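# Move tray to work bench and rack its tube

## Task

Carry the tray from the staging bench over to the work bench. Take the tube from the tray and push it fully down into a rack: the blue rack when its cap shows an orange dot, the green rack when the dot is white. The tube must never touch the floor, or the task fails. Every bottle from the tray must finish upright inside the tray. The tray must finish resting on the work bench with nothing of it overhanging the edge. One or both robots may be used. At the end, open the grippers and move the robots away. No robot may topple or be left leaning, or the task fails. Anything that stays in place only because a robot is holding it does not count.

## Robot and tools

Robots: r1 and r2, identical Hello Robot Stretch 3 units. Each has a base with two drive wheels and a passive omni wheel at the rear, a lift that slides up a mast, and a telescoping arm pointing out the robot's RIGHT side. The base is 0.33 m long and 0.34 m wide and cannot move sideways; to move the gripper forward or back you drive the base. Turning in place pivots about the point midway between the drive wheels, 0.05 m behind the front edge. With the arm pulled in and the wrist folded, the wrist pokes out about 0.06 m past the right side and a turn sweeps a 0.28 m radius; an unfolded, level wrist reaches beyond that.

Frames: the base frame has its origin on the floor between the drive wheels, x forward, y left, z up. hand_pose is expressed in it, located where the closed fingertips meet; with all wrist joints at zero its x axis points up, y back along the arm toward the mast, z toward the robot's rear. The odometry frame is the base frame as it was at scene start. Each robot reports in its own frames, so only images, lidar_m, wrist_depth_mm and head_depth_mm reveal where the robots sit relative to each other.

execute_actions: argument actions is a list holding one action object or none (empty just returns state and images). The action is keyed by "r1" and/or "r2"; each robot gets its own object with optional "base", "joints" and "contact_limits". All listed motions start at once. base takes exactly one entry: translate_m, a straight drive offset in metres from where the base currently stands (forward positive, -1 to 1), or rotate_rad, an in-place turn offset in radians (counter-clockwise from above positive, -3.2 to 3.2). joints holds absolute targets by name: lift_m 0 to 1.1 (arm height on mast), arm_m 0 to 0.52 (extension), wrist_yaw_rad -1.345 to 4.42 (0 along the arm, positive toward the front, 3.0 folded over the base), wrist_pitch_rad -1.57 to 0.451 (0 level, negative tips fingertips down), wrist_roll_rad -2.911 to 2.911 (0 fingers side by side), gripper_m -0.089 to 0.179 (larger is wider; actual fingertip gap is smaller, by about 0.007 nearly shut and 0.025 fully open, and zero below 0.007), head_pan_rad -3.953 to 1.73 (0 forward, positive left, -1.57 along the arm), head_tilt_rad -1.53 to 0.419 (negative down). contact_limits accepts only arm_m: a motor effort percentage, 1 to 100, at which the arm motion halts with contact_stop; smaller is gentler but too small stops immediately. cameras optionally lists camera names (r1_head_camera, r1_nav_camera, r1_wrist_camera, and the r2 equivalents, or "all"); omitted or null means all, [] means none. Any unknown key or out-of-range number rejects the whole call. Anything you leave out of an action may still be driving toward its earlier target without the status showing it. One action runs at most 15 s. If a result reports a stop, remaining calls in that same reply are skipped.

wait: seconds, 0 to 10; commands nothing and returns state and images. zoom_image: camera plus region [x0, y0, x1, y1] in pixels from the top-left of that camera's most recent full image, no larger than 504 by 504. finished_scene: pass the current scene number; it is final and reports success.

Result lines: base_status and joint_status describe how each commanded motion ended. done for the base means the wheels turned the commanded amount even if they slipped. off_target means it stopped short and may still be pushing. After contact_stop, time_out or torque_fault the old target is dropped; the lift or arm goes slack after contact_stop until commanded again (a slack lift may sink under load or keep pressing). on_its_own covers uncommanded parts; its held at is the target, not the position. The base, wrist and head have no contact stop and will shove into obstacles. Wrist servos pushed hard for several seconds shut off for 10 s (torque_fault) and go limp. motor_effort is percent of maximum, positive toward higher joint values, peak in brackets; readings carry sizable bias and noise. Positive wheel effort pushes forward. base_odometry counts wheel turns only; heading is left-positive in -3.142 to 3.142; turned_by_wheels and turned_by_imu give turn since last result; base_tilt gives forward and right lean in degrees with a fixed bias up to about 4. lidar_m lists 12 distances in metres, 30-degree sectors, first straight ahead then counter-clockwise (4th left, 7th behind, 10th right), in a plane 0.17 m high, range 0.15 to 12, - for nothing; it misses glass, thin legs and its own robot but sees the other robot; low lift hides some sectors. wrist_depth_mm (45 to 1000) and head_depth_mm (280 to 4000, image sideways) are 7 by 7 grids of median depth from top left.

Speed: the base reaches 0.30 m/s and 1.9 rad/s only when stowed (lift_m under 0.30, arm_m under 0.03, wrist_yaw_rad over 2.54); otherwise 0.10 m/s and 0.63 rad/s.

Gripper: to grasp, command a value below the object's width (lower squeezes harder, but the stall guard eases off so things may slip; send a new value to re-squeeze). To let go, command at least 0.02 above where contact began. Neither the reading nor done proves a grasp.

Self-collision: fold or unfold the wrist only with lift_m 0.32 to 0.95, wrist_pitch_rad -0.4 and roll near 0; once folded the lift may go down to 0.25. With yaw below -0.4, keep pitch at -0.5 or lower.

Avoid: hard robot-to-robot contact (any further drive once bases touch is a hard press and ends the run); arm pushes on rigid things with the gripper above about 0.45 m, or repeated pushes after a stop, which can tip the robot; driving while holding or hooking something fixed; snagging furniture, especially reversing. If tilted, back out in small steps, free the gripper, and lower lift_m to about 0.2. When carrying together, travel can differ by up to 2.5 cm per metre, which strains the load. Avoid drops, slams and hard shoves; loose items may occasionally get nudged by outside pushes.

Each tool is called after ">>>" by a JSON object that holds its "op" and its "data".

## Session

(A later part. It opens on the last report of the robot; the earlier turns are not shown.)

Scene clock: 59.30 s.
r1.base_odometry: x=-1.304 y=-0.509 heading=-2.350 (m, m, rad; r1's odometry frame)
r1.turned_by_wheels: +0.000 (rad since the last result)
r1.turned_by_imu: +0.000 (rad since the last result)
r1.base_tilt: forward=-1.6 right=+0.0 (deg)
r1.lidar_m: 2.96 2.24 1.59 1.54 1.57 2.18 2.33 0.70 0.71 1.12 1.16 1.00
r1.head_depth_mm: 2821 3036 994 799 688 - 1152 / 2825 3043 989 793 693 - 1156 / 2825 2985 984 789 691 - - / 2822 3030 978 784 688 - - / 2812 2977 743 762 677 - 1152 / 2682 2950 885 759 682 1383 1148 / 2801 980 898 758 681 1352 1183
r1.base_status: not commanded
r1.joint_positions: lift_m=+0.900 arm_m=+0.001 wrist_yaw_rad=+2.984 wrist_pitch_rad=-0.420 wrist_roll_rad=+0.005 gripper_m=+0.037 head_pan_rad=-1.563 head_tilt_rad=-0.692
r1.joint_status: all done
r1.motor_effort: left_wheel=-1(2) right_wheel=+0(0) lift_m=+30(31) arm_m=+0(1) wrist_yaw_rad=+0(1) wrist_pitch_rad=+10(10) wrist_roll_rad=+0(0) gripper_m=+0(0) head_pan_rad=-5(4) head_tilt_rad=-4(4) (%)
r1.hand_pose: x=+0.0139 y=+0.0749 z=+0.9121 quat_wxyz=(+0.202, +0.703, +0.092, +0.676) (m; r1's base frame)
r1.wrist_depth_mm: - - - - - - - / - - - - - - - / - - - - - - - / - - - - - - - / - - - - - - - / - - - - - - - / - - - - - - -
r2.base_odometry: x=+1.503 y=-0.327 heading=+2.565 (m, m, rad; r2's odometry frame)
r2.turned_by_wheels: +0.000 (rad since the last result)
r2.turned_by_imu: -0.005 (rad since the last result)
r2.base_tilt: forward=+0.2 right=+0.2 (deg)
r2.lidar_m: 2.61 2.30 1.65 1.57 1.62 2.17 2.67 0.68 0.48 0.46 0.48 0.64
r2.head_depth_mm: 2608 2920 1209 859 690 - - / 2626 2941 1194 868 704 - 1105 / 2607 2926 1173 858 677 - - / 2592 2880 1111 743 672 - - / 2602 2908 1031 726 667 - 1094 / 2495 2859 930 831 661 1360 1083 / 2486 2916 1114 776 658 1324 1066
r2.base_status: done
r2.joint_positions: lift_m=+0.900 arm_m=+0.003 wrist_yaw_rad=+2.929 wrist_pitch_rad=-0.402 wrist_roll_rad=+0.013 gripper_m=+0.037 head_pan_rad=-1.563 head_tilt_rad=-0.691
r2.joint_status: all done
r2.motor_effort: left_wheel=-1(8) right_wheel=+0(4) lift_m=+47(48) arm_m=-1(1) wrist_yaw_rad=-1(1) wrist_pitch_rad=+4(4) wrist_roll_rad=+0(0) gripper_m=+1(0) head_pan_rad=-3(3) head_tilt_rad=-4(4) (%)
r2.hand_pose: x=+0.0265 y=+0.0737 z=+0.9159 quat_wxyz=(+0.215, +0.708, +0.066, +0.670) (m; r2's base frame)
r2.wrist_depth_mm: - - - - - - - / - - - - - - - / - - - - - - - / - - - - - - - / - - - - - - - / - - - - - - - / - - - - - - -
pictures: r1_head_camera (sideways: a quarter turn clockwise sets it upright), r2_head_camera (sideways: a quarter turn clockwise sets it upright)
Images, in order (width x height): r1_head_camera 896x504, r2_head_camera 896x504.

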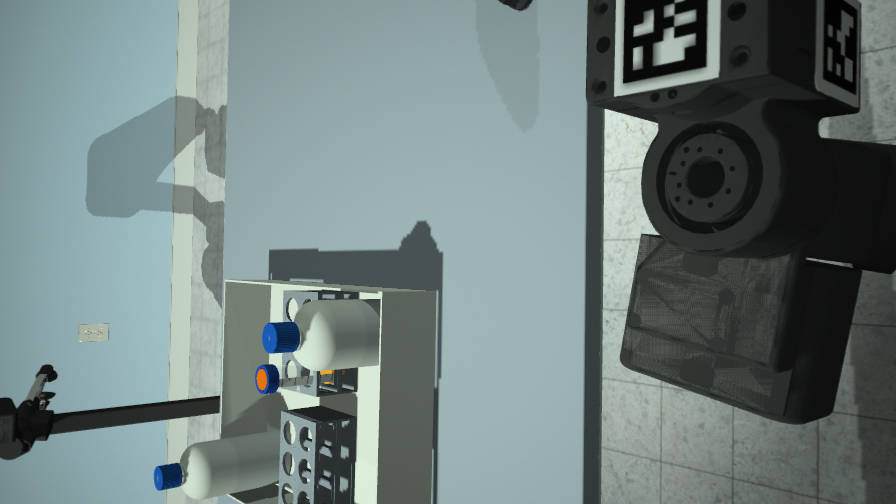

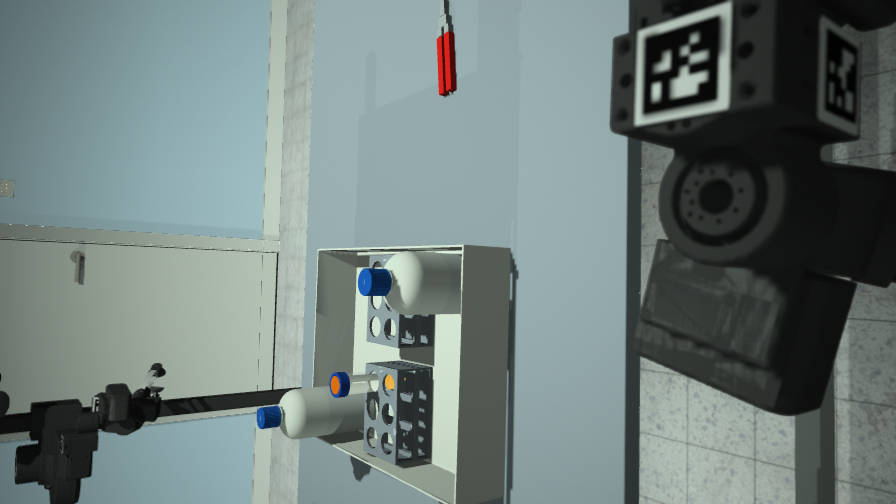

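>>> {"op": "execute_actions", "data": {"actions": [{"r1":{"base":{"translate_m":0.24},"joints":{"wrist_yaw_rad":0,"gripper_m":0.1}},"r2":{"base":{"translate_m":0.19},"joints":{"wrist_yaw_rad":0,"gripper_m":0.1}}}], "cameras": []}}

>>> {"op": "execute_actions", "data": {"actions": [{"r1":{"joints":{"lift_m":1.1,"wrist_pitch_rad":-1.57,"wrist_roll_rad":1.57,"arm_m":0.25}},"r2":{"joints":{"lift_m":1.1,"wrist_pitch_rad":-1.57,"wrist_roll_rad":1.57,"arm_m":0.2}}}], "cameras": ["r1_head_camera","r2_head_camera","r1_wrist_camera","r2_wrist_camera"]}}

Scene clock: 72.90 s.
r1.base_odometry: x=-1.473 y=-0.679 heading=-2.350 (m, m, rad; r1's odometry frame)
r1.turned_by_wheels: +0.000 (rad since the last result)
r1.turned_by_imu: +0.000 (rad since the last result)
r1.base_tilt: forward=-1.5 right=-0.1 (deg)
r1.lidar_m: 2.72 2.25 1.62 1.54 1.59 2.19 2.57 0.88 1.17 1.12 1.16 0.79
r1.head_depth_mm: 2797 3073 997 795 687 - - / 2806 3042 743 769 693 - - / 2722 3014 902 767 - - - / 2758 1708 900 762 705 - 1195 / 2788 2992 892 759 694 1357 1191 / 2791 2981 967 779 684 1353 1187 / 2796 2982 964 775 680 1353 1188
r1.base_status: done
r1.joint_positions: lift_m=+0.900 arm_m=+0.001 wrist_yaw_rad=+0.002 wrist_pitch_rad=-0.420 wrist_roll_rad=+0.005 gripper_m=+0.100 head_pan_rad=-1.563 head_tilt_rad=-0.692
r1.joint_status: all done
r1.motor_effort: left_wheel=-1(5) right_wheel=+0(3) lift_m=+29(29) arm_m=-1(1) wrist_yaw_rad=-2(2) wrist_pitch_rad=+10(9) wrist_roll_rad=+0(0) gripper_m=+1(100) head_pan_rad=-5(5) head_tilt_rad=-4(5) (%)
r1.hand_pose: x=-0.0211 y=-0.3706 z=+0.9121 quat_wxyz=(+0.690, +0.148, -0.693, -0.147) (m; r1's base frame)
r1.wrist_depth_mm: - - - - - - - / - 871 950 749 757 - - / 605 613 597 571 451 690 704 / 463 467 465 466 462 511 528 / 377 390 399 397 403 403 417 / 315 330 323 331 338 342 347 / - - - - - - -
r2.base_odometry: x=+1.344 y=-0.224 heading=+2.565 (m, m, rad; r2's odometry frame)
r2.turned_by_wheels: +0.000 (rad since the last result)
r2.turned_by_imu: +0.002 (rad since the last result)
r2.base_tilt: forward=+0.0 right=+0.3 (deg)
r2.lidar_m: 2.42 2.31 1.65 1.58 1.63 2.18 2.86 0.66 0.48 0.46 0.47 0.63
r2.head_depth_mm: 2614 2923 1209 876 688 - - / 2611 2920 1189 725 703 - - / 2569 2936 1175 826 721 - - / 1380 2838 1002 850 715 - - / 2525 2904 1038 840 659 1341 1095 / 2609 2886 1133 834 662 1331 1090 / 2604 2896 1092 830 658 1325 1085
r2.base_status: done
r2.joint_positions: lift_m=+0.900 arm_m=+0.003 wrist_yaw_rad=+0.002 wrist_pitch_rad=-0.402 wrist_roll_rad=+0.013 gripper_m=+0.100 head_pan_rad=-1.563 head_tilt_rad=-0.691
r2.joint_status: all done
r2.motor_effort: left_wheel=-2(4) right_wheel=+0(4) lift_m=+48(48) arm_m=-1(1) wrist_yaw_rad=-3(4) wrist_pitch_rad=+4(4) wrist_roll_rad=+0(0) gripper_m=+1(79) head_pan_rad=-4(3) head_tilt_rad=-4(4) (%)
r2.hand_pose: x=-0.0210 y=-0.3739 z=+0.9159 quat_wxyz=(+0.689, +0.141, -0.697, -0.142) (m; r2's base frame)
r2.wrist_depth_mm: - - - - - - - / - - - 733 - - - / 884 791 759 627 425 683 675 / 575 569 529 416 408 489 505 / 449 443 433 425 418 412 404 / 367 363 353 349 346 350 335 / 310 306 292 297 292 292 295
pictures: none
No camera images: the call's "cameras" was empty. Leave "cameras" out to get every camera's image.

Scene clock: 75.97 s.
r1.base_odometry: x=-1.473 y=-0.679 heading=-2.350 (m, m, rad; r1's odometry frame)
r1.turned_by_wheels: +0.000 (rad since the last result)
r1.turned_by_imu: +0.000 (rad since the last result)
r1.base_tilt: forward=-1.6 right=+0.0 (deg)
r1.lidar_m: 2.72 2.25 1.63 1.54 1.60 2.18 2.57 0.88 1.16 1.12 1.16 0.79
r1.head_depth_mm: 2895 2988 994 795 694 1374 1207 / 2887 3013 742 769 694 1370 1200 / - - 892 767 691 1362 1198 / 2801 - 893 764 677 1362 1194 / 2799 2979 892 760 685 1355 1190 / 2799 2977 969 778 682 1354 1186 / 2824 2963 963 775 679 1352 1186
r1.base_status: not commanded
r1.joint_positions: lift_m=+1.099 arm_m=+0.250 wrist_yaw_rad=+0.000 wrist_pitch_rad=-1.560 wrist_roll_rad=+1.565 gripper_m=+0.100 head_pan_rad=-1.563 head_tilt_rad=-0.692
r1.joint_status: all done
joint sent to its limit — the command would take r1.wrist_pitch_rad past its lower limit, so that joint was sent only as far as its limit.
r1.motor_effort: left_wheel=-2(2) right_wheel=+0(0) lift_m=+29(30) arm_m=+2(3) wrist_yaw_rad=-1(2) wrist_pitch_rad=-4(9) wrist_roll_rad=+2(1) gripper_m=+1(0) head_pan_rad=-5(5) head_tilt_rad=-4(3) (%)
r1.hand_pose: x=-0.0215 y=-0.3730 z=+0.9816 quat_wxyz=(+0.003, +0.002, -0.711, -0.704) (m; r1's base frame)
r1.wrist_depth_mm: 331 361 360 - - - - / 335 370 370 - - - - / 348 378 378 - - - - / 357 389 386 - - - - / 374 393 398 - - - - / 383 404 402 - - - - / 427 414 409 - - - -
r2.base_odometry: x=+1.344 y=-0.224 heading=+2.565 (m, m, rad; r2's odometry frame)
r2.turned_by_wheels: +0.000 (rad since the last result)
r2.turned_by_imu: +0.000 (rad since the last result)
r2.base_tilt: forward=+0.2 right=+0.2 (deg)
r2.lidar_m: 2.42 2.30 1.65 1.58 1.62 2.18 2.86 0.67 0.48 0.46 0.47 0.63
r2.head_depth_mm: 2593 3020 3100 876 686 1368 1118 / - 3025 3158 724 681 1363 1119 / - - - 742 677 1355 1107 / 2561 2842 - 845 692 1343 1103 / 2616 2887 1091 841 668 1339 1098 / 2587 2874 1133 836 662 1333 1093 / 2589 2922 1097 828 657 1326 1089
r2.base_status: not commanded
r2.joint_positions: lift_m=+1.100 arm_m=+0.200 wrist_yaw_rad=+0.001 wrist_pitch_rad=-1.562 wrist_roll_rad=+1.564 gripper_m=+0.100 head_pan_rad=-1.563 head_tilt_rad=-0.691
r2.joint_status: all done
r2.motor_effort: left_wheel=-2(2) right_wheel=+0(0) lift_m=+47(49) arm_m=+4(5) wrist_yaw_rad=-2(3) wrist_pitch_rad=-3(2) wrist_roll_rad=+2(1) gripper_m=+0(0) head_pan_rad=-3(3) head_tilt_rad=-4(4) (%)
r2.hand_pose: x=-0.0216 y=-0.3226 z=+0.9820 quat_wxyz=(+0.003, +0.003, -0.710, -0.704) (m; r2's base frame)
r2.wrist_depth_mm: 327 369 367 - - - - / 327 376 375 - - - - / 357 383 382 - - - - / 374 391 392 - - - - / 400 400 396 - - - - / 384 409 - - - - - / 423 421 416 - - - -
pictures: r1_head_camera (sideways: a quarter turn clockwise sets it upright), r1_wrist_camera, r2_head_camera (sideways: a quarter turn clockwise sets it upright), r2_wrist_camera
Images, in order (width x height): r1_head_camera 896x504, r1_wrist_camera 644x364, r2_head_camera 896x504, r2_wrist_camera 644x364.

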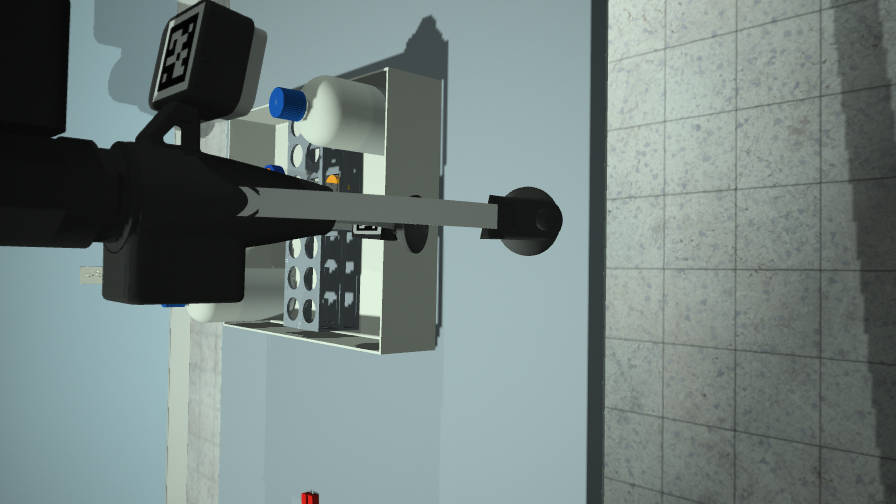

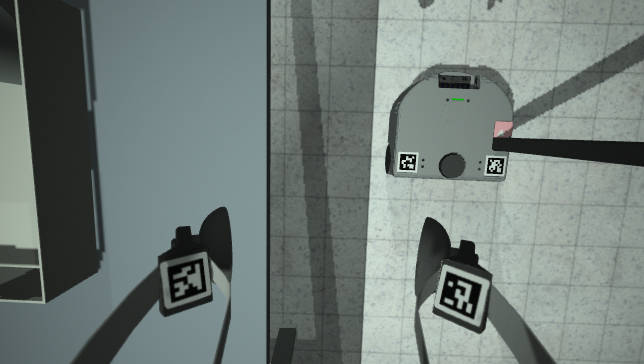

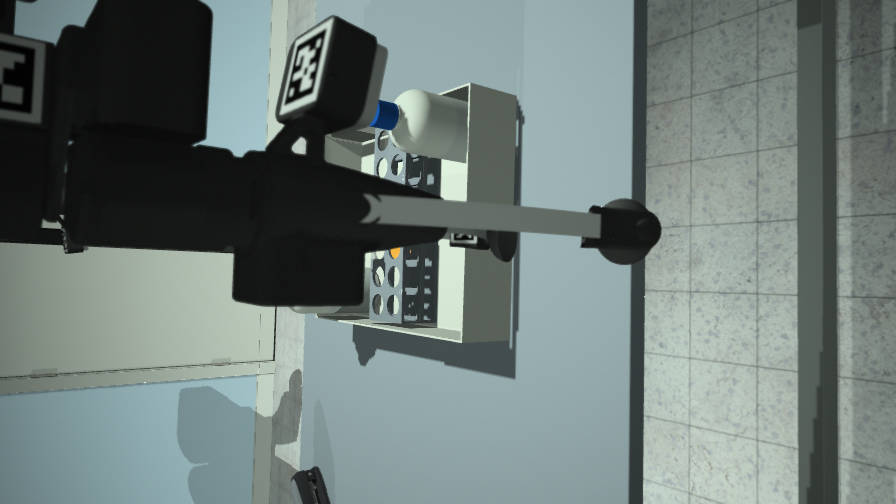

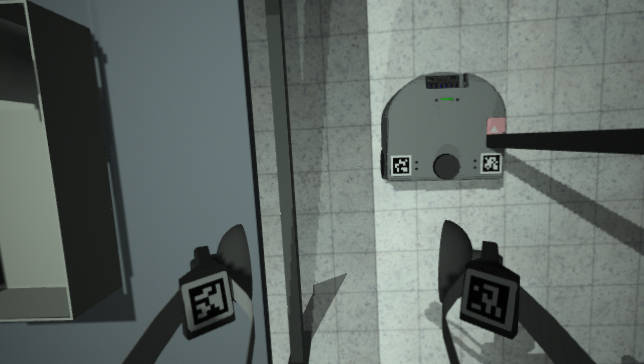

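>>> {"op": "execute_actions", "data": {"actions": [{"r1":{"joints":{"wrist_roll_rad":-1.57,"arm_m":0.475,"lift_m":1.05}},"r2":{"joints":{"wrist_roll_rad":-1.57,"arm_m":0.42,"lift_m":1.05}}}], "cameras": ["r1_head_camera","r2_head_camera","r1_wrist_camera","r2_wrist_camera"]}}

Scene clock: 84.20 s.
r1.base_odometry: x=-1.473 y=-0.679 heading=-2.350 (m, m, rad; r1's odometry frame)
r1.turned_by_wheels: +0.000 (rad since the last result)
r1.turned_by_imu: +0.000 (rad since the last result)
r1.base_tilt: forward=-1.7 right=+0.1 (deg)
r1.lidar_m: 2.72 2.25 1.63 1.54 1.59 2.19 2.56 0.88 1.17 1.12 1.16 0.79
r1.head_depth_mm: 2859 3058 993 795 696 1375 1204 / 2854 3017 744 769 694 1367 1205 / - 2017 904 767 693 1368 1202 / 2751 1045 894 760 688 1361 1193 / 2785 1130 890 761 685 1364 1191 / 2808 3011 970 776 682 1355 1188 / 2789 2979 963 774 679 1351 1184
r1.base_status: not commanded
r1.joint_positions: lift_m=+1.050 arm_m=+0.475 wrist_yaw_rad=-0.001 wrist_pitch_rad=-1.562 wrist_roll_rad=-1.564 gripper_m=+0.100 head_pan_rad=-1.563 head_tilt_rad=-0.692
r1.joint_status: all done
r1.motor_effort: left_wheel=-1(1) right_wheel=+1(1) lift_m=+25(28) arm_m=+2(2) wrist_yaw_rad=+0(1) wrist_pitch_rad=-3(4) wrist_roll_rad=-2(1) gripper_m=+0(0) head_pan_rad=-4(5) head_tilt_rad=-3(4) (%)
r1.hand_pose: x=-0.0213 y=-0.5978 z=+0.9324 quat_wxyz=(+0.710, +0.704, -0.003, -0.003) (m; r1's base frame)
r1.wrist_depth_mm: - - 311 305 308 304 306 / - - 314 317 314 310 277 / - - 323 326 321 320 266 / - - 331 332 325 323 269 / - - 339 341 338 329 302 / - - 348 351 340 336 284 / - - 360 356 274 320 288
r2.base_odometry: x=+1.344 y=-0.224 heading=+2.565 (m, m, rad; r2's odometry frame)
r2.turned_by_wheels: +0.000 (rad since the last result)
r2.turned_by_imu: +0.000 (rad since the last result)
r2.base_tilt: forward=+0.1 right=+0.3 (deg)
r2.lidar_m: 2.42 2.31 1.65 1.58 1.62 2.18 2.86 0.66 0.48 0.46 0.47 0.63
r2.head_depth_mm: - 3009 1208 872 687 1368 1118 / 2637 2961 1190 724 683 1364 1111 / - 2991 1043 825 677 1351 1106 / 2553 2844 951 792 671 1346 1101 / 2584 2873 990 838 668 1340 1099 / 2575 2893 1132 835 662 1328 1098 / 2590 2883 1093 827 657 1324 1087
r2.base_status: not commanded
r2.joint_positions: lift_m=+1.050 arm_m=+0.420 wrist_yaw_rad=+0.000 wrist_pitch_rad=-1.564 wrist_roll_rad=-1.563 gripper_m=+0.100 head_pan_rad=-1.563 head_tilt_rad=-0.691
r2.joint_status: all done
r2.motor_effort: left_wheel=-1(1) right_wheel=+0(0) lift_m=+31(42) arm_m=+4(4) wrist_yaw_rad=-1(2) wrist_pitch_rad=-2(3) wrist_roll_rad=-3(2) gripper_m=+1(0) head_pan_rad=-3(3) head_tilt_rad=-5(4) (%)
r2.hand_pose: x=-0.0214 y=-0.5423 z=+0.9326 quat_wxyz=(+0.709, +0.705, -0.003, -0.003) (m; r2's base frame)
r2.wrist_depth_mm: - - 314 312 309 306 305 / - - 322 319 314 311 276 / - - 329 326 318 315 287 / - - 333 331 326 323 291 / - - 343 336 333 329 297 / - - 349 346 340 334 303 / - - 357 354 313 341 282
pictures: r1_head_camera (sideways: a quarter turn clockwise sets it upright), r1_wrist_camera, r2_head_camera (sideways: a quarter turn clockwise sets it upright), r2_wrist_camera
Images, in order (width x height): r1_head_camera 896x504, r1_wrist_camera 644x364, r2_head_camera 896x504, r2_wrist_camera 644x364.

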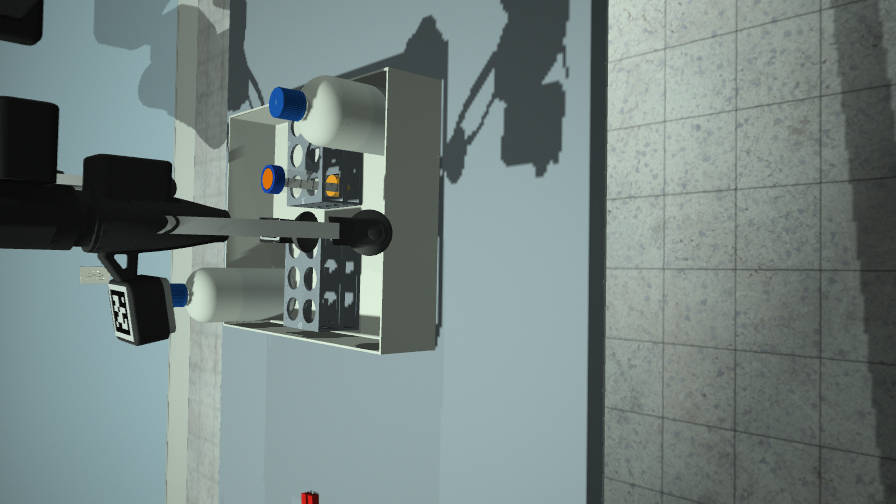

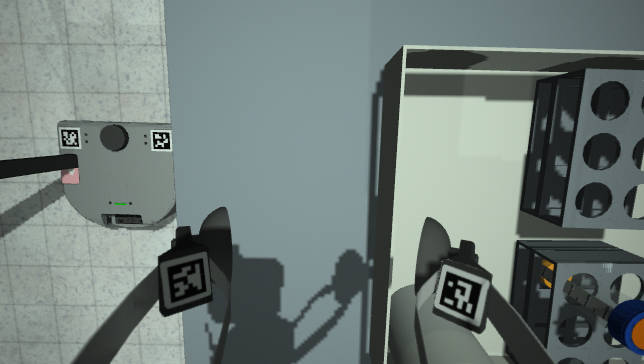

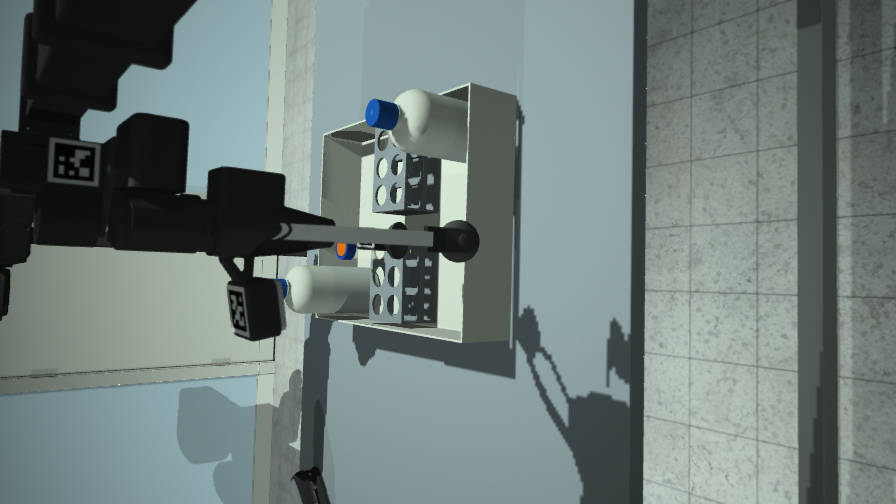

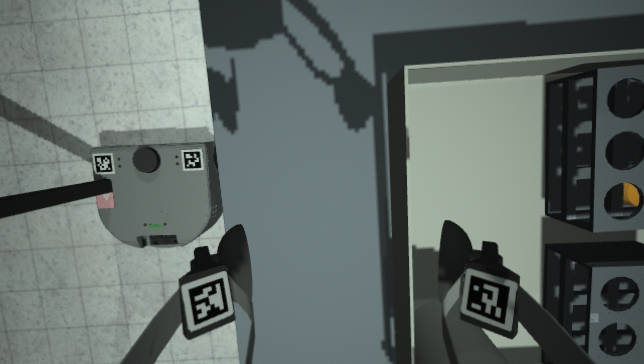

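>>> {"op": "execute_actions", "data": {"actions": [{"r1":{"joints":{"arm_m":0.52,"lift_m":0.98}},"r2":{"joints":{"arm_m":0.46,"lift_m":0.98}}}], "cameras": ["r1_head_camera","r2_head_camera","r1_wrist_camera","r2_wrist_camera"]}}

Scene clock: 89.20 s.
r1.base_odometry: x=-1.473 y=-0.679 heading=-2.350 (m, m, rad; r1's odometry frame)
r1.turned_by_wheels: +0.000 (rad since the last result)
r1.turned_by_imu: +0.000 (rad since the last result)
r1.base_tilt: forward=-1.6 right=+0.0 (deg)
r1.lidar_m: 2.72 2.24 1.63 1.54 1.59 2.18 2.57 0.88 1.16 1.12 1.16 0.79
r1.head_depth_mm: 2732 - 994 794 696 1379 1205 / - 3009 743 770 694 1375 1203 / - 3012 900 766 689 1363 1197 / 2794 3004 898 763 686 1361 1197 / 2794 2968 894 759 687 1355 1191 / 2783 2974 969 778 682 1356 1188 / 2771 2972 964 773 680 1353 1181
r1.base_status: not commanded
r1.joint_positions: lift_m=+0.980 arm_m=+0.520 wrist_yaw_rad=-0.001 wrist_pitch_rad=-1.562 wrist_roll_rad=-1.564 gripper_m=+0.100 head_pan_rad=-1.563 head_tilt_rad=-0.692
r1.joint_status: all done
r1.motor_effort: left_wheel=-2(2) right_wheel=+0(1) lift_m=+25(26) arm_m=+2(4) wrist_yaw_rad=+1(1) wrist_pitch_rad=-3(3) wrist_roll_rad=-2(2) gripper_m=+0(0) head_pan_rad=-5(4) head_tilt_rad=-4(3) (%)
r1.hand_pose: x=-0.0213 y=-0.6428 z=+0.8624 quat_wxyz=(+0.710, +0.704, -0.002, -0.003) (m; r1's base frame)
r1.wrist_depth_mm: 945 244 245 241 208 203 186 / 980 249 251 249 247 246 216 / - 257 254 251 248 250 220 / - 260 260 260 258 256 198 / - 266 266 266 263 263 205 / - 277 275 276 273 271 233 / - 284 281 279 277 276 211
r2.base_odometry: x=+1.344 y=-0.224 heading=+2.565 (m, m, rad; r2's odometry frame)
r2.turned_by_wheels: +0.000 (rad since the last result)
r2.turned_by_imu: +0.000 (rad since the last result)
r2.base_tilt: forward=+0.2 right=+0.3 (deg)
r2.lidar_m: 2.42 2.30 1.65 1.58 1.63 2.18 2.85 0.66 0.48 0.46 0.47 0.63
r2.head_depth_mm: 2625 2841 - 838 686 1373 1117 / 2603 - 1136 723 682 1365 1114 / 2524 - 1108 825 677 1350 1107 / 1334 2878 936 847 672 1350 1107 / 2580 2911 1084 839 667 1339 1095 / 2594 2863 1137 835 662 1323 1094 / 2575 2901 1090 826 657 1321 1084
r2.base_status: not commanded
r2.joint_positions: lift_m=+0.980 arm_m=+0.460 wrist_yaw_rad=+0.000 wrist_pitch_rad=-1.564 wrist_roll_rad=-1.563 gripper_m=+0.100 head_pan_rad=-1.563 head_tilt_rad=-0.691
r2.joint_status: all done
r2.motor_effort: left_wheel=-2(1) right_wheel=+0(0) lift_m=+31(31) arm_m=+4(3) wrist_yaw_rad=-1(1) wrist_pitch_rad=-2(2) wrist_roll_rad=-2(3) gripper_m=+0(1) head_pan_rad=-3(3) head_tilt_rad=-4(4) (%)
r2.hand_pose: x=-0.0214 y=-0.5824 z=+0.8626 quat_wxyz=(+0.709, +0.705, -0.003, -0.003) (m; r2's base frame)
r2.wrist_depth_mm: 998 249 248 245 243 240 206 / - 255 252 250 244 243 214 / - 262 258 255 249 249 218 / - 264 264 260 255 254 223 / - 273 268 265 260 258 228 / - - 274 272 268 261 239 / - - 282 278 271 270 235
pictures: r1_head_camera (sideways: a quarter turn clockwise sets it upright), r1_wrist_camera, r2_head_camera (sideways: a quarter turn clockwise sets it upright), r2_wrist_camera
Images, in order (width x height): r1_head_camera 896x504, r1_wrist_camera 644x364, r2_head_camera 896x504, r2_wrist_camera 644x364.

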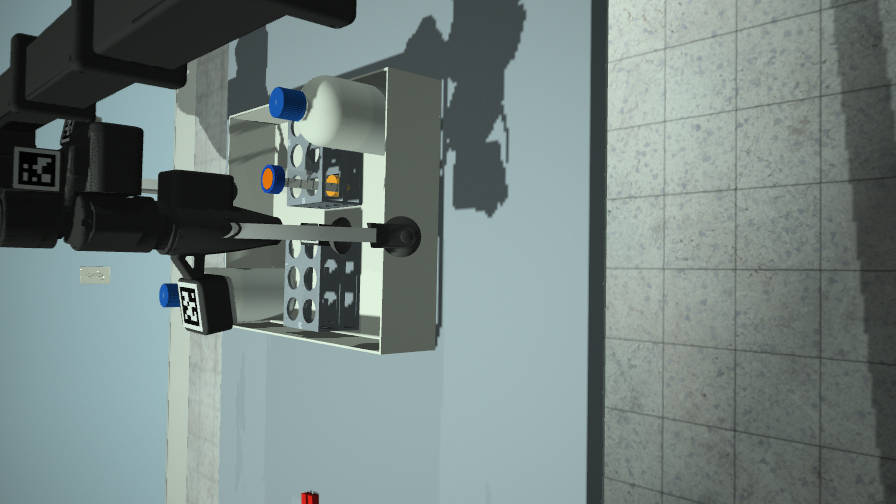

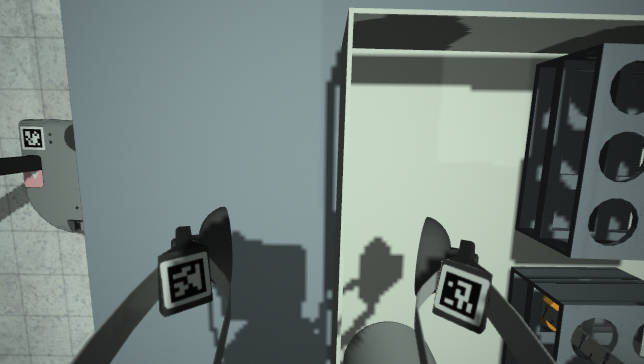

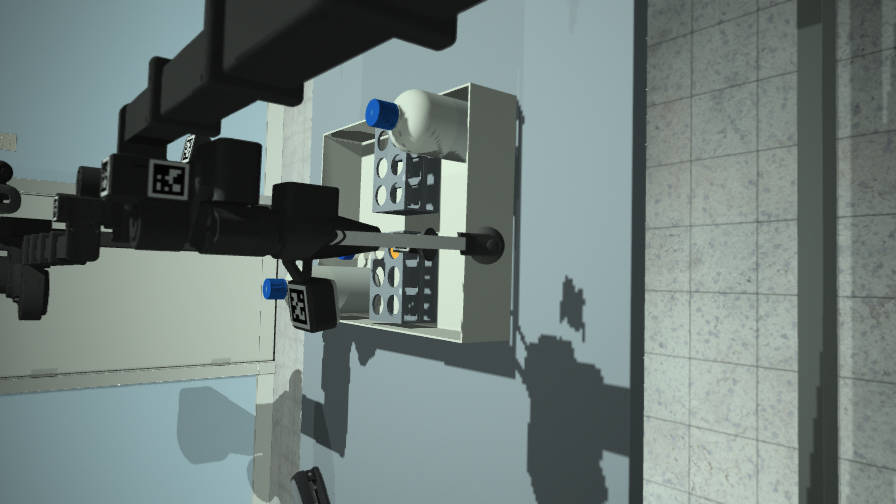

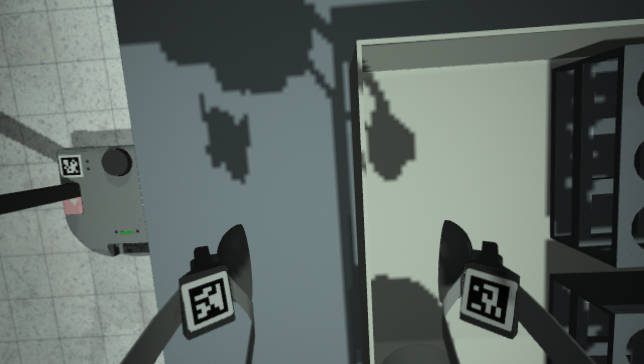

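>>> {"op": "execute_actions", "data": {"actions": [{"r1":{"joints":{"lift_m":0.915}},"r2":{"joints":{"arm_m":0.47,"lift_m":0.915}}}], "cameras": ["r1_head_camera","r2_head_camera","r1_wrist_camera","r2_wrist_camera"]}}

Scene clock: 98.07 s.
r1.base_odometry: x=-1.473 y=-0.679 heading=-2.350 (m, m, rad; r1's odometry frame)
r1.turned_by_wheels: +0.000 (rad since the last result)
r1.turned_by_imu: +0.000 (rad since the last result)
r1.base_tilt: forward=-1.6 right=+0.0 (deg)
r1.lidar_m: 2.72 2.25 1.62 1.54 1.60 2.18 2.57 0.89 1.16 1.12 1.16 0.79
r1.head_depth_mm: 2802 3070 - - 695 1378 1202 / 2760 - 746 771 692 1367 1202 / 837 - 899 766 691 1370 1196 / 2771 2980 886 760 688 1364 1195 / 2786 2980 883 761 685 1356 1195 / 2788 2974 969 779 682 1357 1187 / 2795 2969 961 773 679 1344 1182
r1.base_status: not commanded
r1.joint_positions: lift_m=+0.915 arm_m=+0.520 wrist_yaw_rad=-0.001 wrist_pitch_rad=-1.562 wrist_roll_rad=-1.564 gripper_m=+0.100 head_pan_rad=-1.563 head_tilt_rad=-0.692
r1.joint_status: all done
r1.motor_effort: left_wheel=-2(2) right_wheel=+0(0) lift_m=+24(25) arm_m=+2(2) wrist_yaw_rad=+1(1) wrist_pitch_rad=-3(3) wrist_roll_rad=-2(2) gripper_m=+1(1) head_pan_rad=-4(4) head_tilt_rad=-4(4) (%)
r1.hand_pose: x=-0.0213 y=-0.6428 z=+0.7974 quat_wxyz=(+0.710, +0.704, -0.002, -0.003) (m; r1's base frame)
r1.wrist_depth_mm: 183 182 182 181 179 178 178 / 187 186 186 186 183 183 180 / 191 191 191 190 188 188 185 / 196 196 194 194 192 193 188 / 202 201 200 200 197 197 192 / 208 205 207 206 202 199 202 / 212 213 212 210 209 207 196
r2.base_odometry: x=+1.344 y=-0.224 heading=+2.565 (m, m, rad; r2's odometry frame)
r2.turned_by_wheels: +0.000 (rad since the last result)
r2.turned_by_imu: +0.000 (rad since the last result)
r2.base_tilt: forward=+0.0 right=+0.2 (deg)
r2.lidar_m: 2.42 2.30 1.65 1.57 1.63 2.19 2.86 0.66 0.48 0.46 0.47 0.63
r2.head_depth_mm: 2610 2905 3078 - - 1339 1117 / 2626 2882 - 719 681 1360 1108 / 2605 878 1042 823 677 1351 1105 / 1367 2808 928 793 671 1344 1103 / 2545 2906 1089 838 666 1336 1091 / 2608 2903 1134 833 663 1330 1093 / 2598 2898 1093 828 658 1318 1086
r2.base_status: not commanded
r2.joint_positions: lift_m=+0.915 arm_m=+0.470 wrist_yaw_rad=+0.000 wrist_pitch_rad=-1.564 wrist_roll_rad=-1.563 gripper_m=+0.100 head_pan_rad=-1.563 head_tilt_rad=-0.691
r2.joint_status: all done
r2.motor_effort: left_wheel=-1(1) right_wheel=+0(0) lift_m=+31(31) arm_m=+3(4) wrist_yaw_rad=+0(0) wrist_pitch_rad=-2(2) wrist_roll_rad=-2(2) gripper_m=+1(1) head_pan_rad=-3(3) head_tilt_rad=-4(4) (%)
r2.hand_pose: x=-0.0214 y=-0.5924 z=+0.7976 quat_wxyz=(+0.709, +0.705, -0.003, -0.003) (m; r2's base frame)
r2.wrist_depth_mm: 189 186 184 182 149 157 165 / 193 190 188 186 183 182 179 / 963 194 193 190 186 184 182 / 201 198 196 194 190 188 186 / - 202 200 198 194 192 190 / - 206 204 203 199 195 194 / - 211 210 208 202 201 197
pictures: r1_head_camera (sideways: a quarter turn clockwise sets it upright), r1_wrist_camera, r2_head_camera (sideways: a quarter turn clockwise sets it upright), r2_wrist_camera
Images, in order (width x height): r1_head_camera 896x504, r1_wrist_camera 644x364, r2_head_camera 896x504, r2_wrist_camera 644x364.

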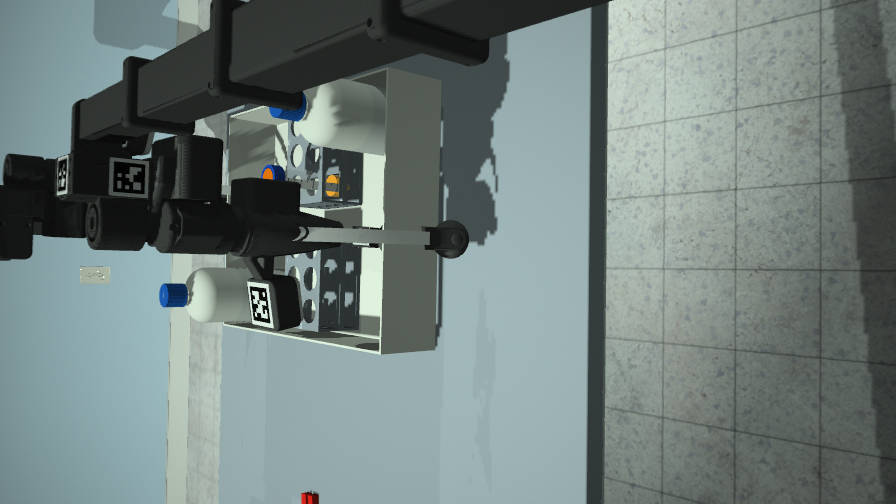

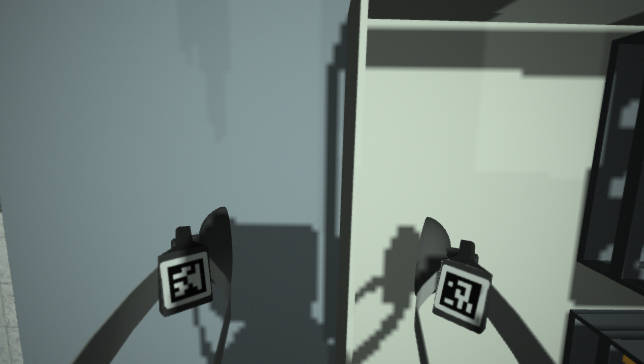

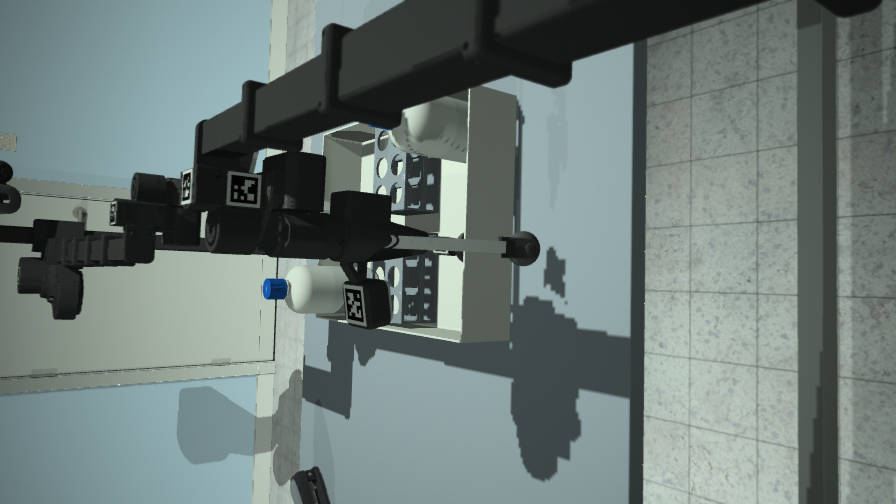

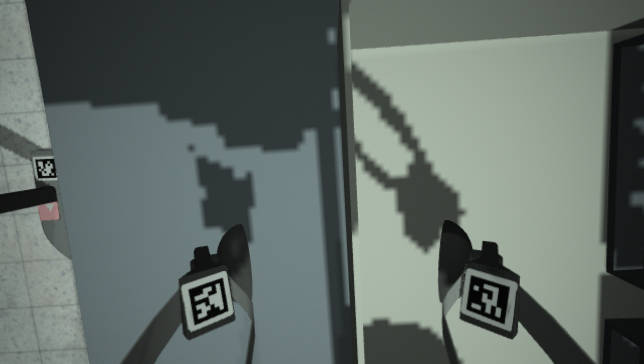

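>>> {"op": "execute_actions", "data": {"actions": [{"r1":{"joints":{"gripper_m":-0.03}},"r2":{"joints":{"lift_m":0.905}}}], "cameras": ["r1_wrist_camera","r2_wrist_camera"]}}

Scene clock: 101.73 s.
r1.base_odometry: x=-1.473 y=-0.679 heading=-2.350 (m, m, rad; r1's odometry frame)
r1.turned_by_wheels: +0.000 (rad since the last result)
r1.turned_by_imu: +0.000 (rad since the last result)
r1.base_tilt: forward=-1.6 right=+0.0 (deg)
r1.lidar_m: 2.72 2.24 1.62 1.54 1.59 2.18 2.57 0.89 1.17 1.12 1.16 0.79
r1.head_depth_mm: 2817 3046 - - 695 1378 1203 / 2770 - 743 763 692 1372 1205 / 837 - 906 763 690 1368 1198 / 2757 2980 892 762 687 1361 1196 / 2796 2966 883 759 685 1360 1192 / 2771 2976 969 776 681 1352 1191 / 2789 2946 961 774 678 1351 1183
r1.base_status: not commanded
r1.joint_positions: lift_m=+0.915 arm_m=+0.520 wrist_yaw_rad=-0.001 wrist_pitch_rad=-1.548 wrist_roll_rad=-1.566 gripper_m=-0.029 head_pan_rad=-1.563 head_tilt_rad=-0.692
r1.joint_status: all done
r1.motor_effort: left_wheel=-2(2) right_wheel=+0(0) lift_m=+30(30) arm_m=+1(2) wrist_yaw_rad=+1(0) wrist_pitch_rad=-10(13) wrist_roll_rad=-2(2) gripper_m=-16(100) head_pan_rad=-4(4) head_tilt_rad=-3(4) (%)
r1.hand_pose: x=-0.0213 y=-0.6466 z=+0.7969 quat_wxyz=(+0.715, +0.699, -0.002, -0.002) (m; r1's base frame)
r1.wrist_depth_mm: 181 179 180 180 177 178 167 / 183 185 184 183 181 181 178 / 188 189 188 187 185 186 181 / 193 192 194 192 190 191 186 / 198 200 198 195 195 196 191 / 203 203 203 - 202 202 200 / 209 210 209 206 207 208 183
r2.base_odometry: x=+1.344 y=-0.224 heading=+2.565 (m, m, rad; r2's odometry frame)
r2.turned_by_wheels: +0.000 (rad since the last result)
r2.turned_by_imu: +0.000 (rad since the last result)
r2.base_tilt: forward=+0.1 right=+0.4 (deg)
r2.lidar_m: 2.41 2.30 1.65 1.58 1.63 2.18 2.86 0.67 0.48 0.46 0.47 0.63
r2.head_depth_mm: 2607 2945 3057 - - 1338 1116 / 2619 2884 - 715 679 1366 1113 / 2582 846 1032 753 677 1348 1108 / 1356 2795 942 749 670 1346 1103 / 2560 2880 1089 825 666 1338 1100 / 2579 2922 1131 838 662 1333 1091 / 2594 2903 1092 828 658 1319 1085
r2.base_status: not commanded
r2.joint_positions: lift_m=+0.905 arm_m=+0.470 wrist_yaw_rad=+0.000 wrist_pitch_rad=-1.564 wrist_roll_rad=-1.563 gripper_m=+0.100 head_pan_rad=-1.563 head_tilt_rad=-0.691
r2.joint_status: all done
r2.motor_effort: left_wheel=-2(1) right_wheel=+1(0) lift_m=+31(31) arm_m=+4(4) wrist_yaw_rad=+0(0) wrist_pitch_rad=-2(2) wrist_roll_rad=-2(2) gripper_m=+1(0) head_pan_rad=-3(3) head_tilt_rad=-4(4) (%)
r2.hand_pose: x=-0.0214 y=-0.5924 z=+0.7876 quat_wxyz=(+0.709, +0.705, -0.003, -0.003) (m; r2's base frame)
r2.wrist_depth_mm: 178 176 175 173 144 154 165 / 183 180 179 177 172 171 170 / 186 184 182 180 176 175 173 / 189 188 187 184 179 178 177 / - 192 189 188 183 182 180 / - 195 194 193 187 185 184 / - 200 198 197 191 191 187
pictures: r1_wrist_camera, r2_wrist_camera
Images, in order (width x height): r1_wrist_camera 644x364, r2_wrist_camera 644x364.

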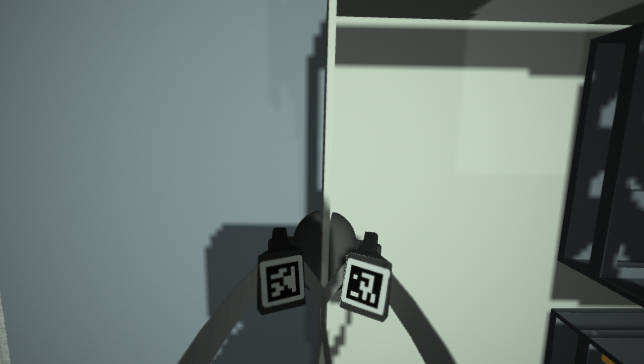

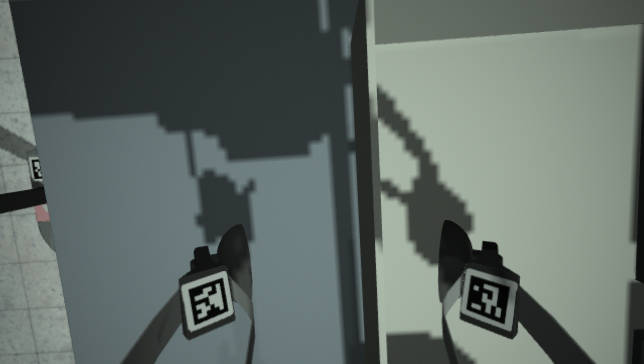

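>>> {"op": "execute_actions", "data": {"actions": [{"r2":{"joints":{"arm_m":0.482}}}], "cameras": []}}

>>> {"op": "execute_actions", "data": {"actions": [{"r2":{"joints":{"gripper_m":-0.03}}}], "cameras": ["r2_wrist_camera"]}}

>>> {"op": "execute_actions", "data": {"actions": [{"r1":{"joints":{"lift_m":1.0}},"r2":{"joints":{"lift_m":0.99}}}], "cameras": ["r1_head_camera","r2_head_camera"]}}

Scene clock: 107.50 s.
r1.base_odometry: x=-1.473 y=-0.679 heading=-2.350 (m, m, rad; r1's odometry frame)
r1.turned_by_wheels: +0.000 (rad since the last result)
r1.turned_by_imu: +0.000 (rad since the last result)
r1.base_tilt: forward=-1.7 right=+0.0 (deg)
r1.lidar_m: 2.72 2.25 1.63 1.54 1.59 2.18 2.56 0.89 1.17 1.12 1.16 0.79
r1.head_depth_mm: 2814 3033 - - 695 1378 1205 / 2771 - 743 762 693 1369 1205 / 826 - 905 762 691 1370 1196 / 2739 2978 894 761 688 1362 1197 / 2783 2958 883 759 684 1355 1193 / 2799 2987 968 778 683 1355 1188 / 2777 2986 962 774 679 1352 1179
r1.base_status: not commanded
r1.joint_positions: lift_m=+0.915 arm_m=+0.520 wrist_yaw_rad=-0.001 wrist_pitch_rad=-1.548 wrist_roll_rad=-1.566 gripper_m=-0.029 head_pan_rad=-1.563 head_tilt_rad=-0.692
r1.joint_status: not commanded
r1.motor_effort: left_wheel=-1(2) right_wheel=+0(0) lift_m=+30(30) arm_m=+1(1) wrist_yaw_rad=+1(1) wrist_pitch_rad=-10(10) wrist_roll_rad=-1(1) gripper_m=-16(16) head_pan_rad=-4(4) head_tilt_rad=-6(4) (%)
r1.hand_pose: x=-0.0213 y=-0.6466 z=+0.7969 quat_wxyz=(+0.715, +0.699, -0.002, -0.002) (m; r1's base frame)
r1.wrist_depth_mm: 179 179 180 179 176 177 166 / 184 183 185 184 182 181 179 / 188 189 189 188 186 186 182 / 194 193 193 192 190 192 186 / 199 199 200 195 196 197 192 / 204 204 203 - 200 202 200 / 209 209 210 208 206 208 183
r2.base_odometry: x=+1.344 y=-0.224 heading=+2.565 (m, m, rad; r2's odometry frame)
r2.turned_by_wheels: +0.000 (rad since the last result)
r2.turned_by_imu: +0.000 (rad since the last result)
r2.base_tilt: forward=+0.1 right=+0.3 (deg)
r2.lidar_m: 2.42 2.30 1.65 1.58 1.63 2.18 2.86 0.67 0.48 0.46 0.47 0.63
r2.head_depth_mm: 2622 2917 3064 - - 1335 1120 / 2630 2876 - 717 679 1361 1111 / 2583 878 1027 752 675 1353 1111 / 1359 2782 939 842 671 1345 1100 / 2535 2905 1094 838 668 1338 1097 / 2584 2896 1131 837 663 1334 1090 / 2600 2899 1094 830 657 1324 1088
r2.base_status: not commanded
r2.joint_positions: lift_m=+0.905 arm_m=+0.482 wrist_yaw_rad=+0.000 wrist_pitch_rad=-1.564 wrist_roll_rad=-1.563 gripper_m=+0.100 head_pan_rad=-1.563 head_tilt_rad=-0.691
r2.joint_status: all done
r2.motor_effort: left_wheel=-1(1) right_wheel=+0(0) lift_m=+31(31) arm_m=+4(4) wrist_yaw_rad=+0(1) wrist_pitch_rad=-2(2) wrist_roll_rad=-2(2) gripper_m=+0(0) head_pan_rad=-3(3) head_tilt_rad=-4(4) (%)
r2.hand_pose: x=-0.0214 y=-0.6044 z=+0.7876 quat_wxyz=(+0.709, +0.705, -0.003, -0.003) (m; r2's base frame)
r2.wrist_depth_mm: 178 176 175 173 146 154 163 / 182 180 179 176 173 171 170 / 186 184 182 180 176 175 173 / 190 188 186 184 180 178 177 / 195 192 190 188 184 182 180 / 200 196 193 192 188 185 184 / - 201 199 196 191 190 187
pictures: none
No camera images: the call's "cameras" was empty. Leave "cameras" out to get every camera's image.

Scene clock: 109.30 s.
r1.base_odometry: x=-1.473 y=-0.679 heading=-2.350 (m, m, rad; r1's odometry frame)
r1.turned_by_wheels: +0.000 (rad since the last result)
r1.turned_by_imu: +0.000 (rad since the last result)
r1.base_tilt: forward=-1.6 right=+0.0 (deg)
r1.lidar_m: 2.72 2.25 1.63 1.54 1.59 2.18 2.56 0.89 1.17 1.12 1.16 0.79
r1.head_depth_mm: 2821 3046 - - 696 1376 1207 / 2758 - 743 762 692 1367 1198 / 826 - 905 761 690 1366 1200 / 2742 3027 893 760 688 1363 1193 / 2802 2971 884 760 685 1362 1194 / 2816 2972 967 777 682 1352 1189 / 2785 3002 962 774 679 1350 1186
r1.base_status: not commanded
r1.joint_positions: lift_m=+0.915 arm_m=+0.520 wrist_yaw_rad=-0.001 wrist_pitch_rad=-1.548 wrist_roll_rad=-1.566 gripper_m=-0.029 head_pan_rad=-1.563 head_tilt_rad=-0.692
r1.joint_status: not commanded
r1.motor_effort: left_wheel=-2(2) right_wheel=+0(0) lift_m=+30(30) arm_m=+1(1) wrist_yaw_rad=+0(0) wrist_pitch_rad=-9(9) wrist_roll_rad=-1(1) gripper_m=-16(16) head_pan_rad=-5(4) head_tilt_rad=-3(5) (%)
r1.hand_pose: x=-0.0213 y=-0.6466 z=+0.7969 quat_wxyz=(+0.715, +0.699, -0.002, -0.002) (m; r1's base frame)
r1.wrist_depth_mm: 180 179 178 179 177 178 166 / 183 185 183 183 182 182 177 / 189 188 189 188 184 185 182 / 194 193 194 191 190 190 184 / 197 199 198 194 196 197 189 / 203 205 203 - 201 202 201 / 209 208 210 208 207 205 184
r2.base_odometry: x=+1.344 y=-0.224 heading=+2.565 (m, m, rad; r2's odometry frame)
r2.turned_by_wheels: +0.000 (rad since the last result)
r2.turned_by_imu: +0.000 (rad since the last result)
r2.base_tilt: forward=+0.1 right=+0.3 (deg)
r2.lidar_m: 2.42 2.30 1.65 1.58 1.63 2.19 2.85 0.67 0.48 0.46 0.47 0.63
r2.head_depth_mm: 2618 2950 3075 - - 1336 1117 / 2619 2886 - 718 680 1367 1115 / 2570 879 1025 754 676 1352 1106 / 1366 2794 940 845 671 1349 1103 / 2538 2885 1091 838 667 1343 1098 / 2594 2891 1134 834 661 1327 1093 / 2601 2910 1095 827 656 1323 1088
r2.base_status: not commanded
r2.joint_positions: lift_m=+0.905 arm_m=+0.482 wrist_yaw_rad=+0.000 wrist_pitch_rad=-1.564 wrist_roll_rad=-1.564 gripper_m=-0.029 head_pan_rad=-1.563 head_tilt_rad=-0.691
r2.joint_status: all done
r2.motor_effort: left_wheel=-2(1) right_wheel=+0(0) lift_m=+31(31) arm_m=+3(4) wrist_yaw_rad=+0(1) wrist_pitch_rad=-2(2) wrist_roll_rad=-2(2) gripper_m=-17(90) head_pan_rad=-3(3) head_tilt_rad=-4(4) (%)
r2.hand_pose: x=-0.0214 y=-0.6044 z=+0.7876 quat_wxyz=(+0.709, +0.705, -0.002, -0.003) (m; r2's base frame)
r2.wrist_depth_mm: 178 177 175 172 146 154 163 / 182 180 178 175 173 171 169 / 186 184 183 179 176 175 172 / 190 187 186 184 180 178 176 / 194 192 190 187 183 182 179 / 199 196 194 - 187 186 185 / - 200 198 197 193 190 187
pictures: r2_wrist_camera
Images, in order (width x height): r2_wrist_camera 644x364.

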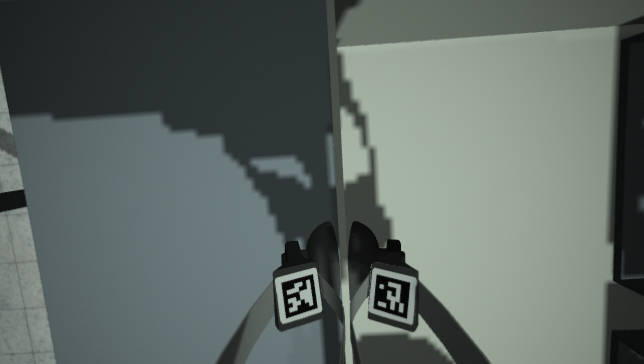

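Scene clock: 110.90 s.
r1.base_odometry: x=-1.473 y=-0.679 heading=-2.350 (m, m, rad; r1's odometry frame)
r1.turned_by_wheels: +0.000 (rad since the last result)
r1.turned_by_imu: +0.000 (rad since the last result)
r1.base_tilt: forward=-1.6 right=+0.1 (deg)
r1.lidar_m: 2.72 2.24 1.62 1.54 1.59 2.18 2.56 0.89 1.17 1.12 1.16 0.79
r1.head_depth_mm: - 3042 945 795 695 1372 1205 / 2864 967 691 792 694 1369 1202 / - 962 725 786 689 1369 1194 / 2797 952 726 784 687 1364 1194 / 2794 1052 732 782 683 1354 1189 / 2803 2995 965 776 683 1356 1186 / 2790 2975 960 775 679 1350 1186
r1.base_status: not commanded
r1.joint_positions: lift_m=+1.000 arm_m=+0.520 wrist_yaw_rad=-0.001 wrist_pitch_rad=-1.553 wrist_roll_rad=-1.566 gripper_m=-0.029 head_pan_rad=-1.563 head_tilt_rad=-0.692
r1.joint_status: all done
r1.motor_effort: left_wheel=-1(2) right_wheel=+0(0) lift_m=+35(38) arm_m=+1(1) wrist_yaw_rad=+1(0) wrist_pitch_rad=-7(10) wrist_roll_rad=-1(1) gripper_m=-16(16) head_pan_rad=-5(4) head_tilt_rad=-3(4) (%)
r1.hand_pose: x=-0.0213 y=-0.6453 z=+0.8817 quat_wxyz=(+0.713, +0.701, -0.002, -0.002) (m; r1's base frame)
r1.wrist_depth_mm: 992 262 258 257 178 175 160 / - 267 264 263 189 192 187 / - 271 271 192 194 194 188 / - 281 277 195 195 196 192 / - 286 284 195 197 198 194 / - 295 291 - 200 200 196 / - 303 303 203 203 204 190
r2.base_odometry: x=+1.344 y=-0.224 heading=+2.565 (m, m, rad; r2's odometry frame)
r2.turned_by_wheels: +0.000 (rad since the last result)
r2.turned_by_imu: +0.000 (rad since the last result)
r2.base_tilt: forward=+0.2 right=+0.2 (deg)
r2.lidar_m: 2.42 2.30 1.65 1.58 1.63 2.18 2.86 0.66 0.48 0.46 0.47 0.63
r2.head_depth_mm: 2633 2833 - 842 687 1364 1121 / 2615 3024 874 703 681 1364 1111 / 1267 - 848 769 676 1358 1109 / 1325 2794 861 765 671 1345 1100 / 2576 2844 939 759 666 1331 1098 / 2593 2909 1131 835 662 1328 1092 / 2602 2918 1093 828 658 1322 1087
r2.base_status: not commanded
r2.joint_positions: lift_m=+0.989 arm_m=+0.482 wrist_yaw_rad=+0.000 wrist_pitch_rad=-1.557 wrist_roll_rad=-1.565 gripper_m=-0.029 head_pan_rad=-1.563 head_tilt_rad=-0.691
r2.joint_status: all done
r2.motor_effort: left_wheel=-1(1) right_wheel=+0(0) lift_m=+55(60) arm_m=+4(4) wrist_yaw_rad=+0(1) wrist_pitch_rad=-4(5) wrist_roll_rad=-2(2) gripper_m=-16(17) head_pan_rad=-3(3) head_tilt_rad=-4(4) (%)
r2.hand_pose: x=-0.0214 y=-0.6062 z=+0.8716 quat_wxyz=(+0.712, +0.703, -0.002, -0.003) (m; r2's base frame)
r2.wrist_depth_mm: - 256 255 252 161 160 158 / - 262 260 256 167 165 163 / - 268 266 262 173 170 168 / - 273 270 268 178 176 173 / - 278 276 273 183 181 179 / - 287 283 - 189 188 186 / - - 288 286 199 194 191
pictures: r1_head_camera (sideways: a quarter turn clockwise sets it upright), r2_head_camera (sideways: a quarter turn clockwise sets it upright)
Images, in order (width x height): r1_head_camera 896x504, r2_head_camera 896x504.

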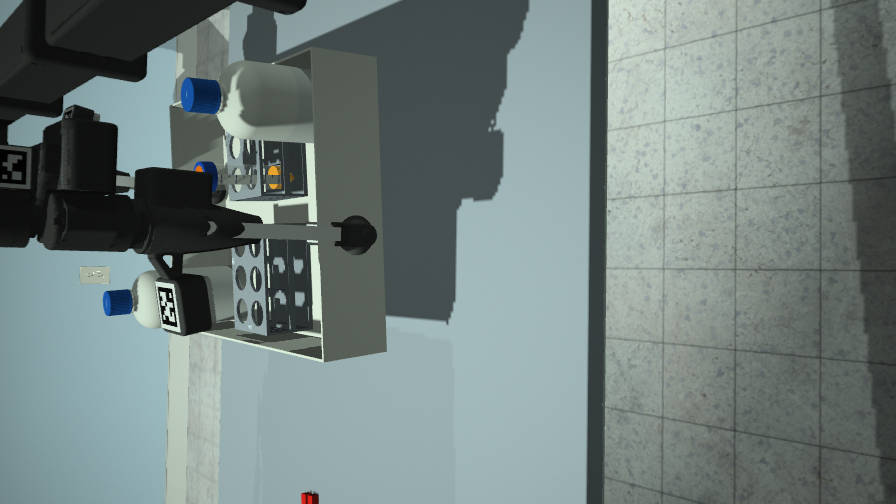

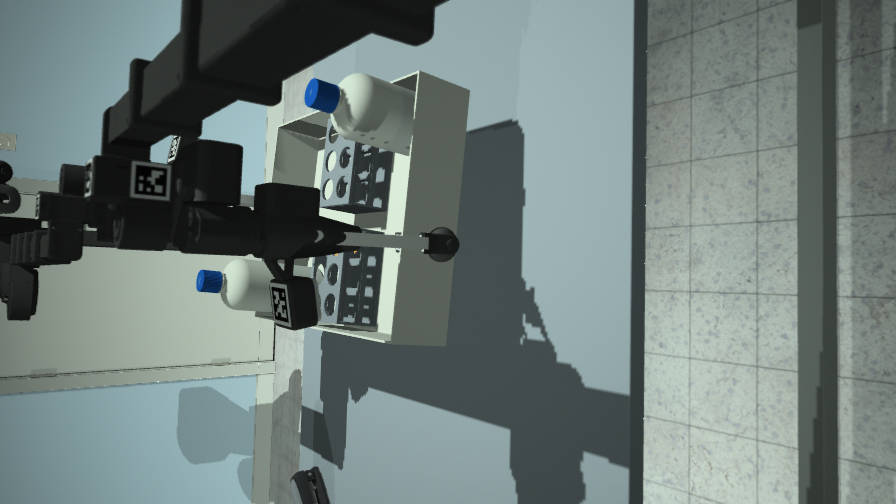

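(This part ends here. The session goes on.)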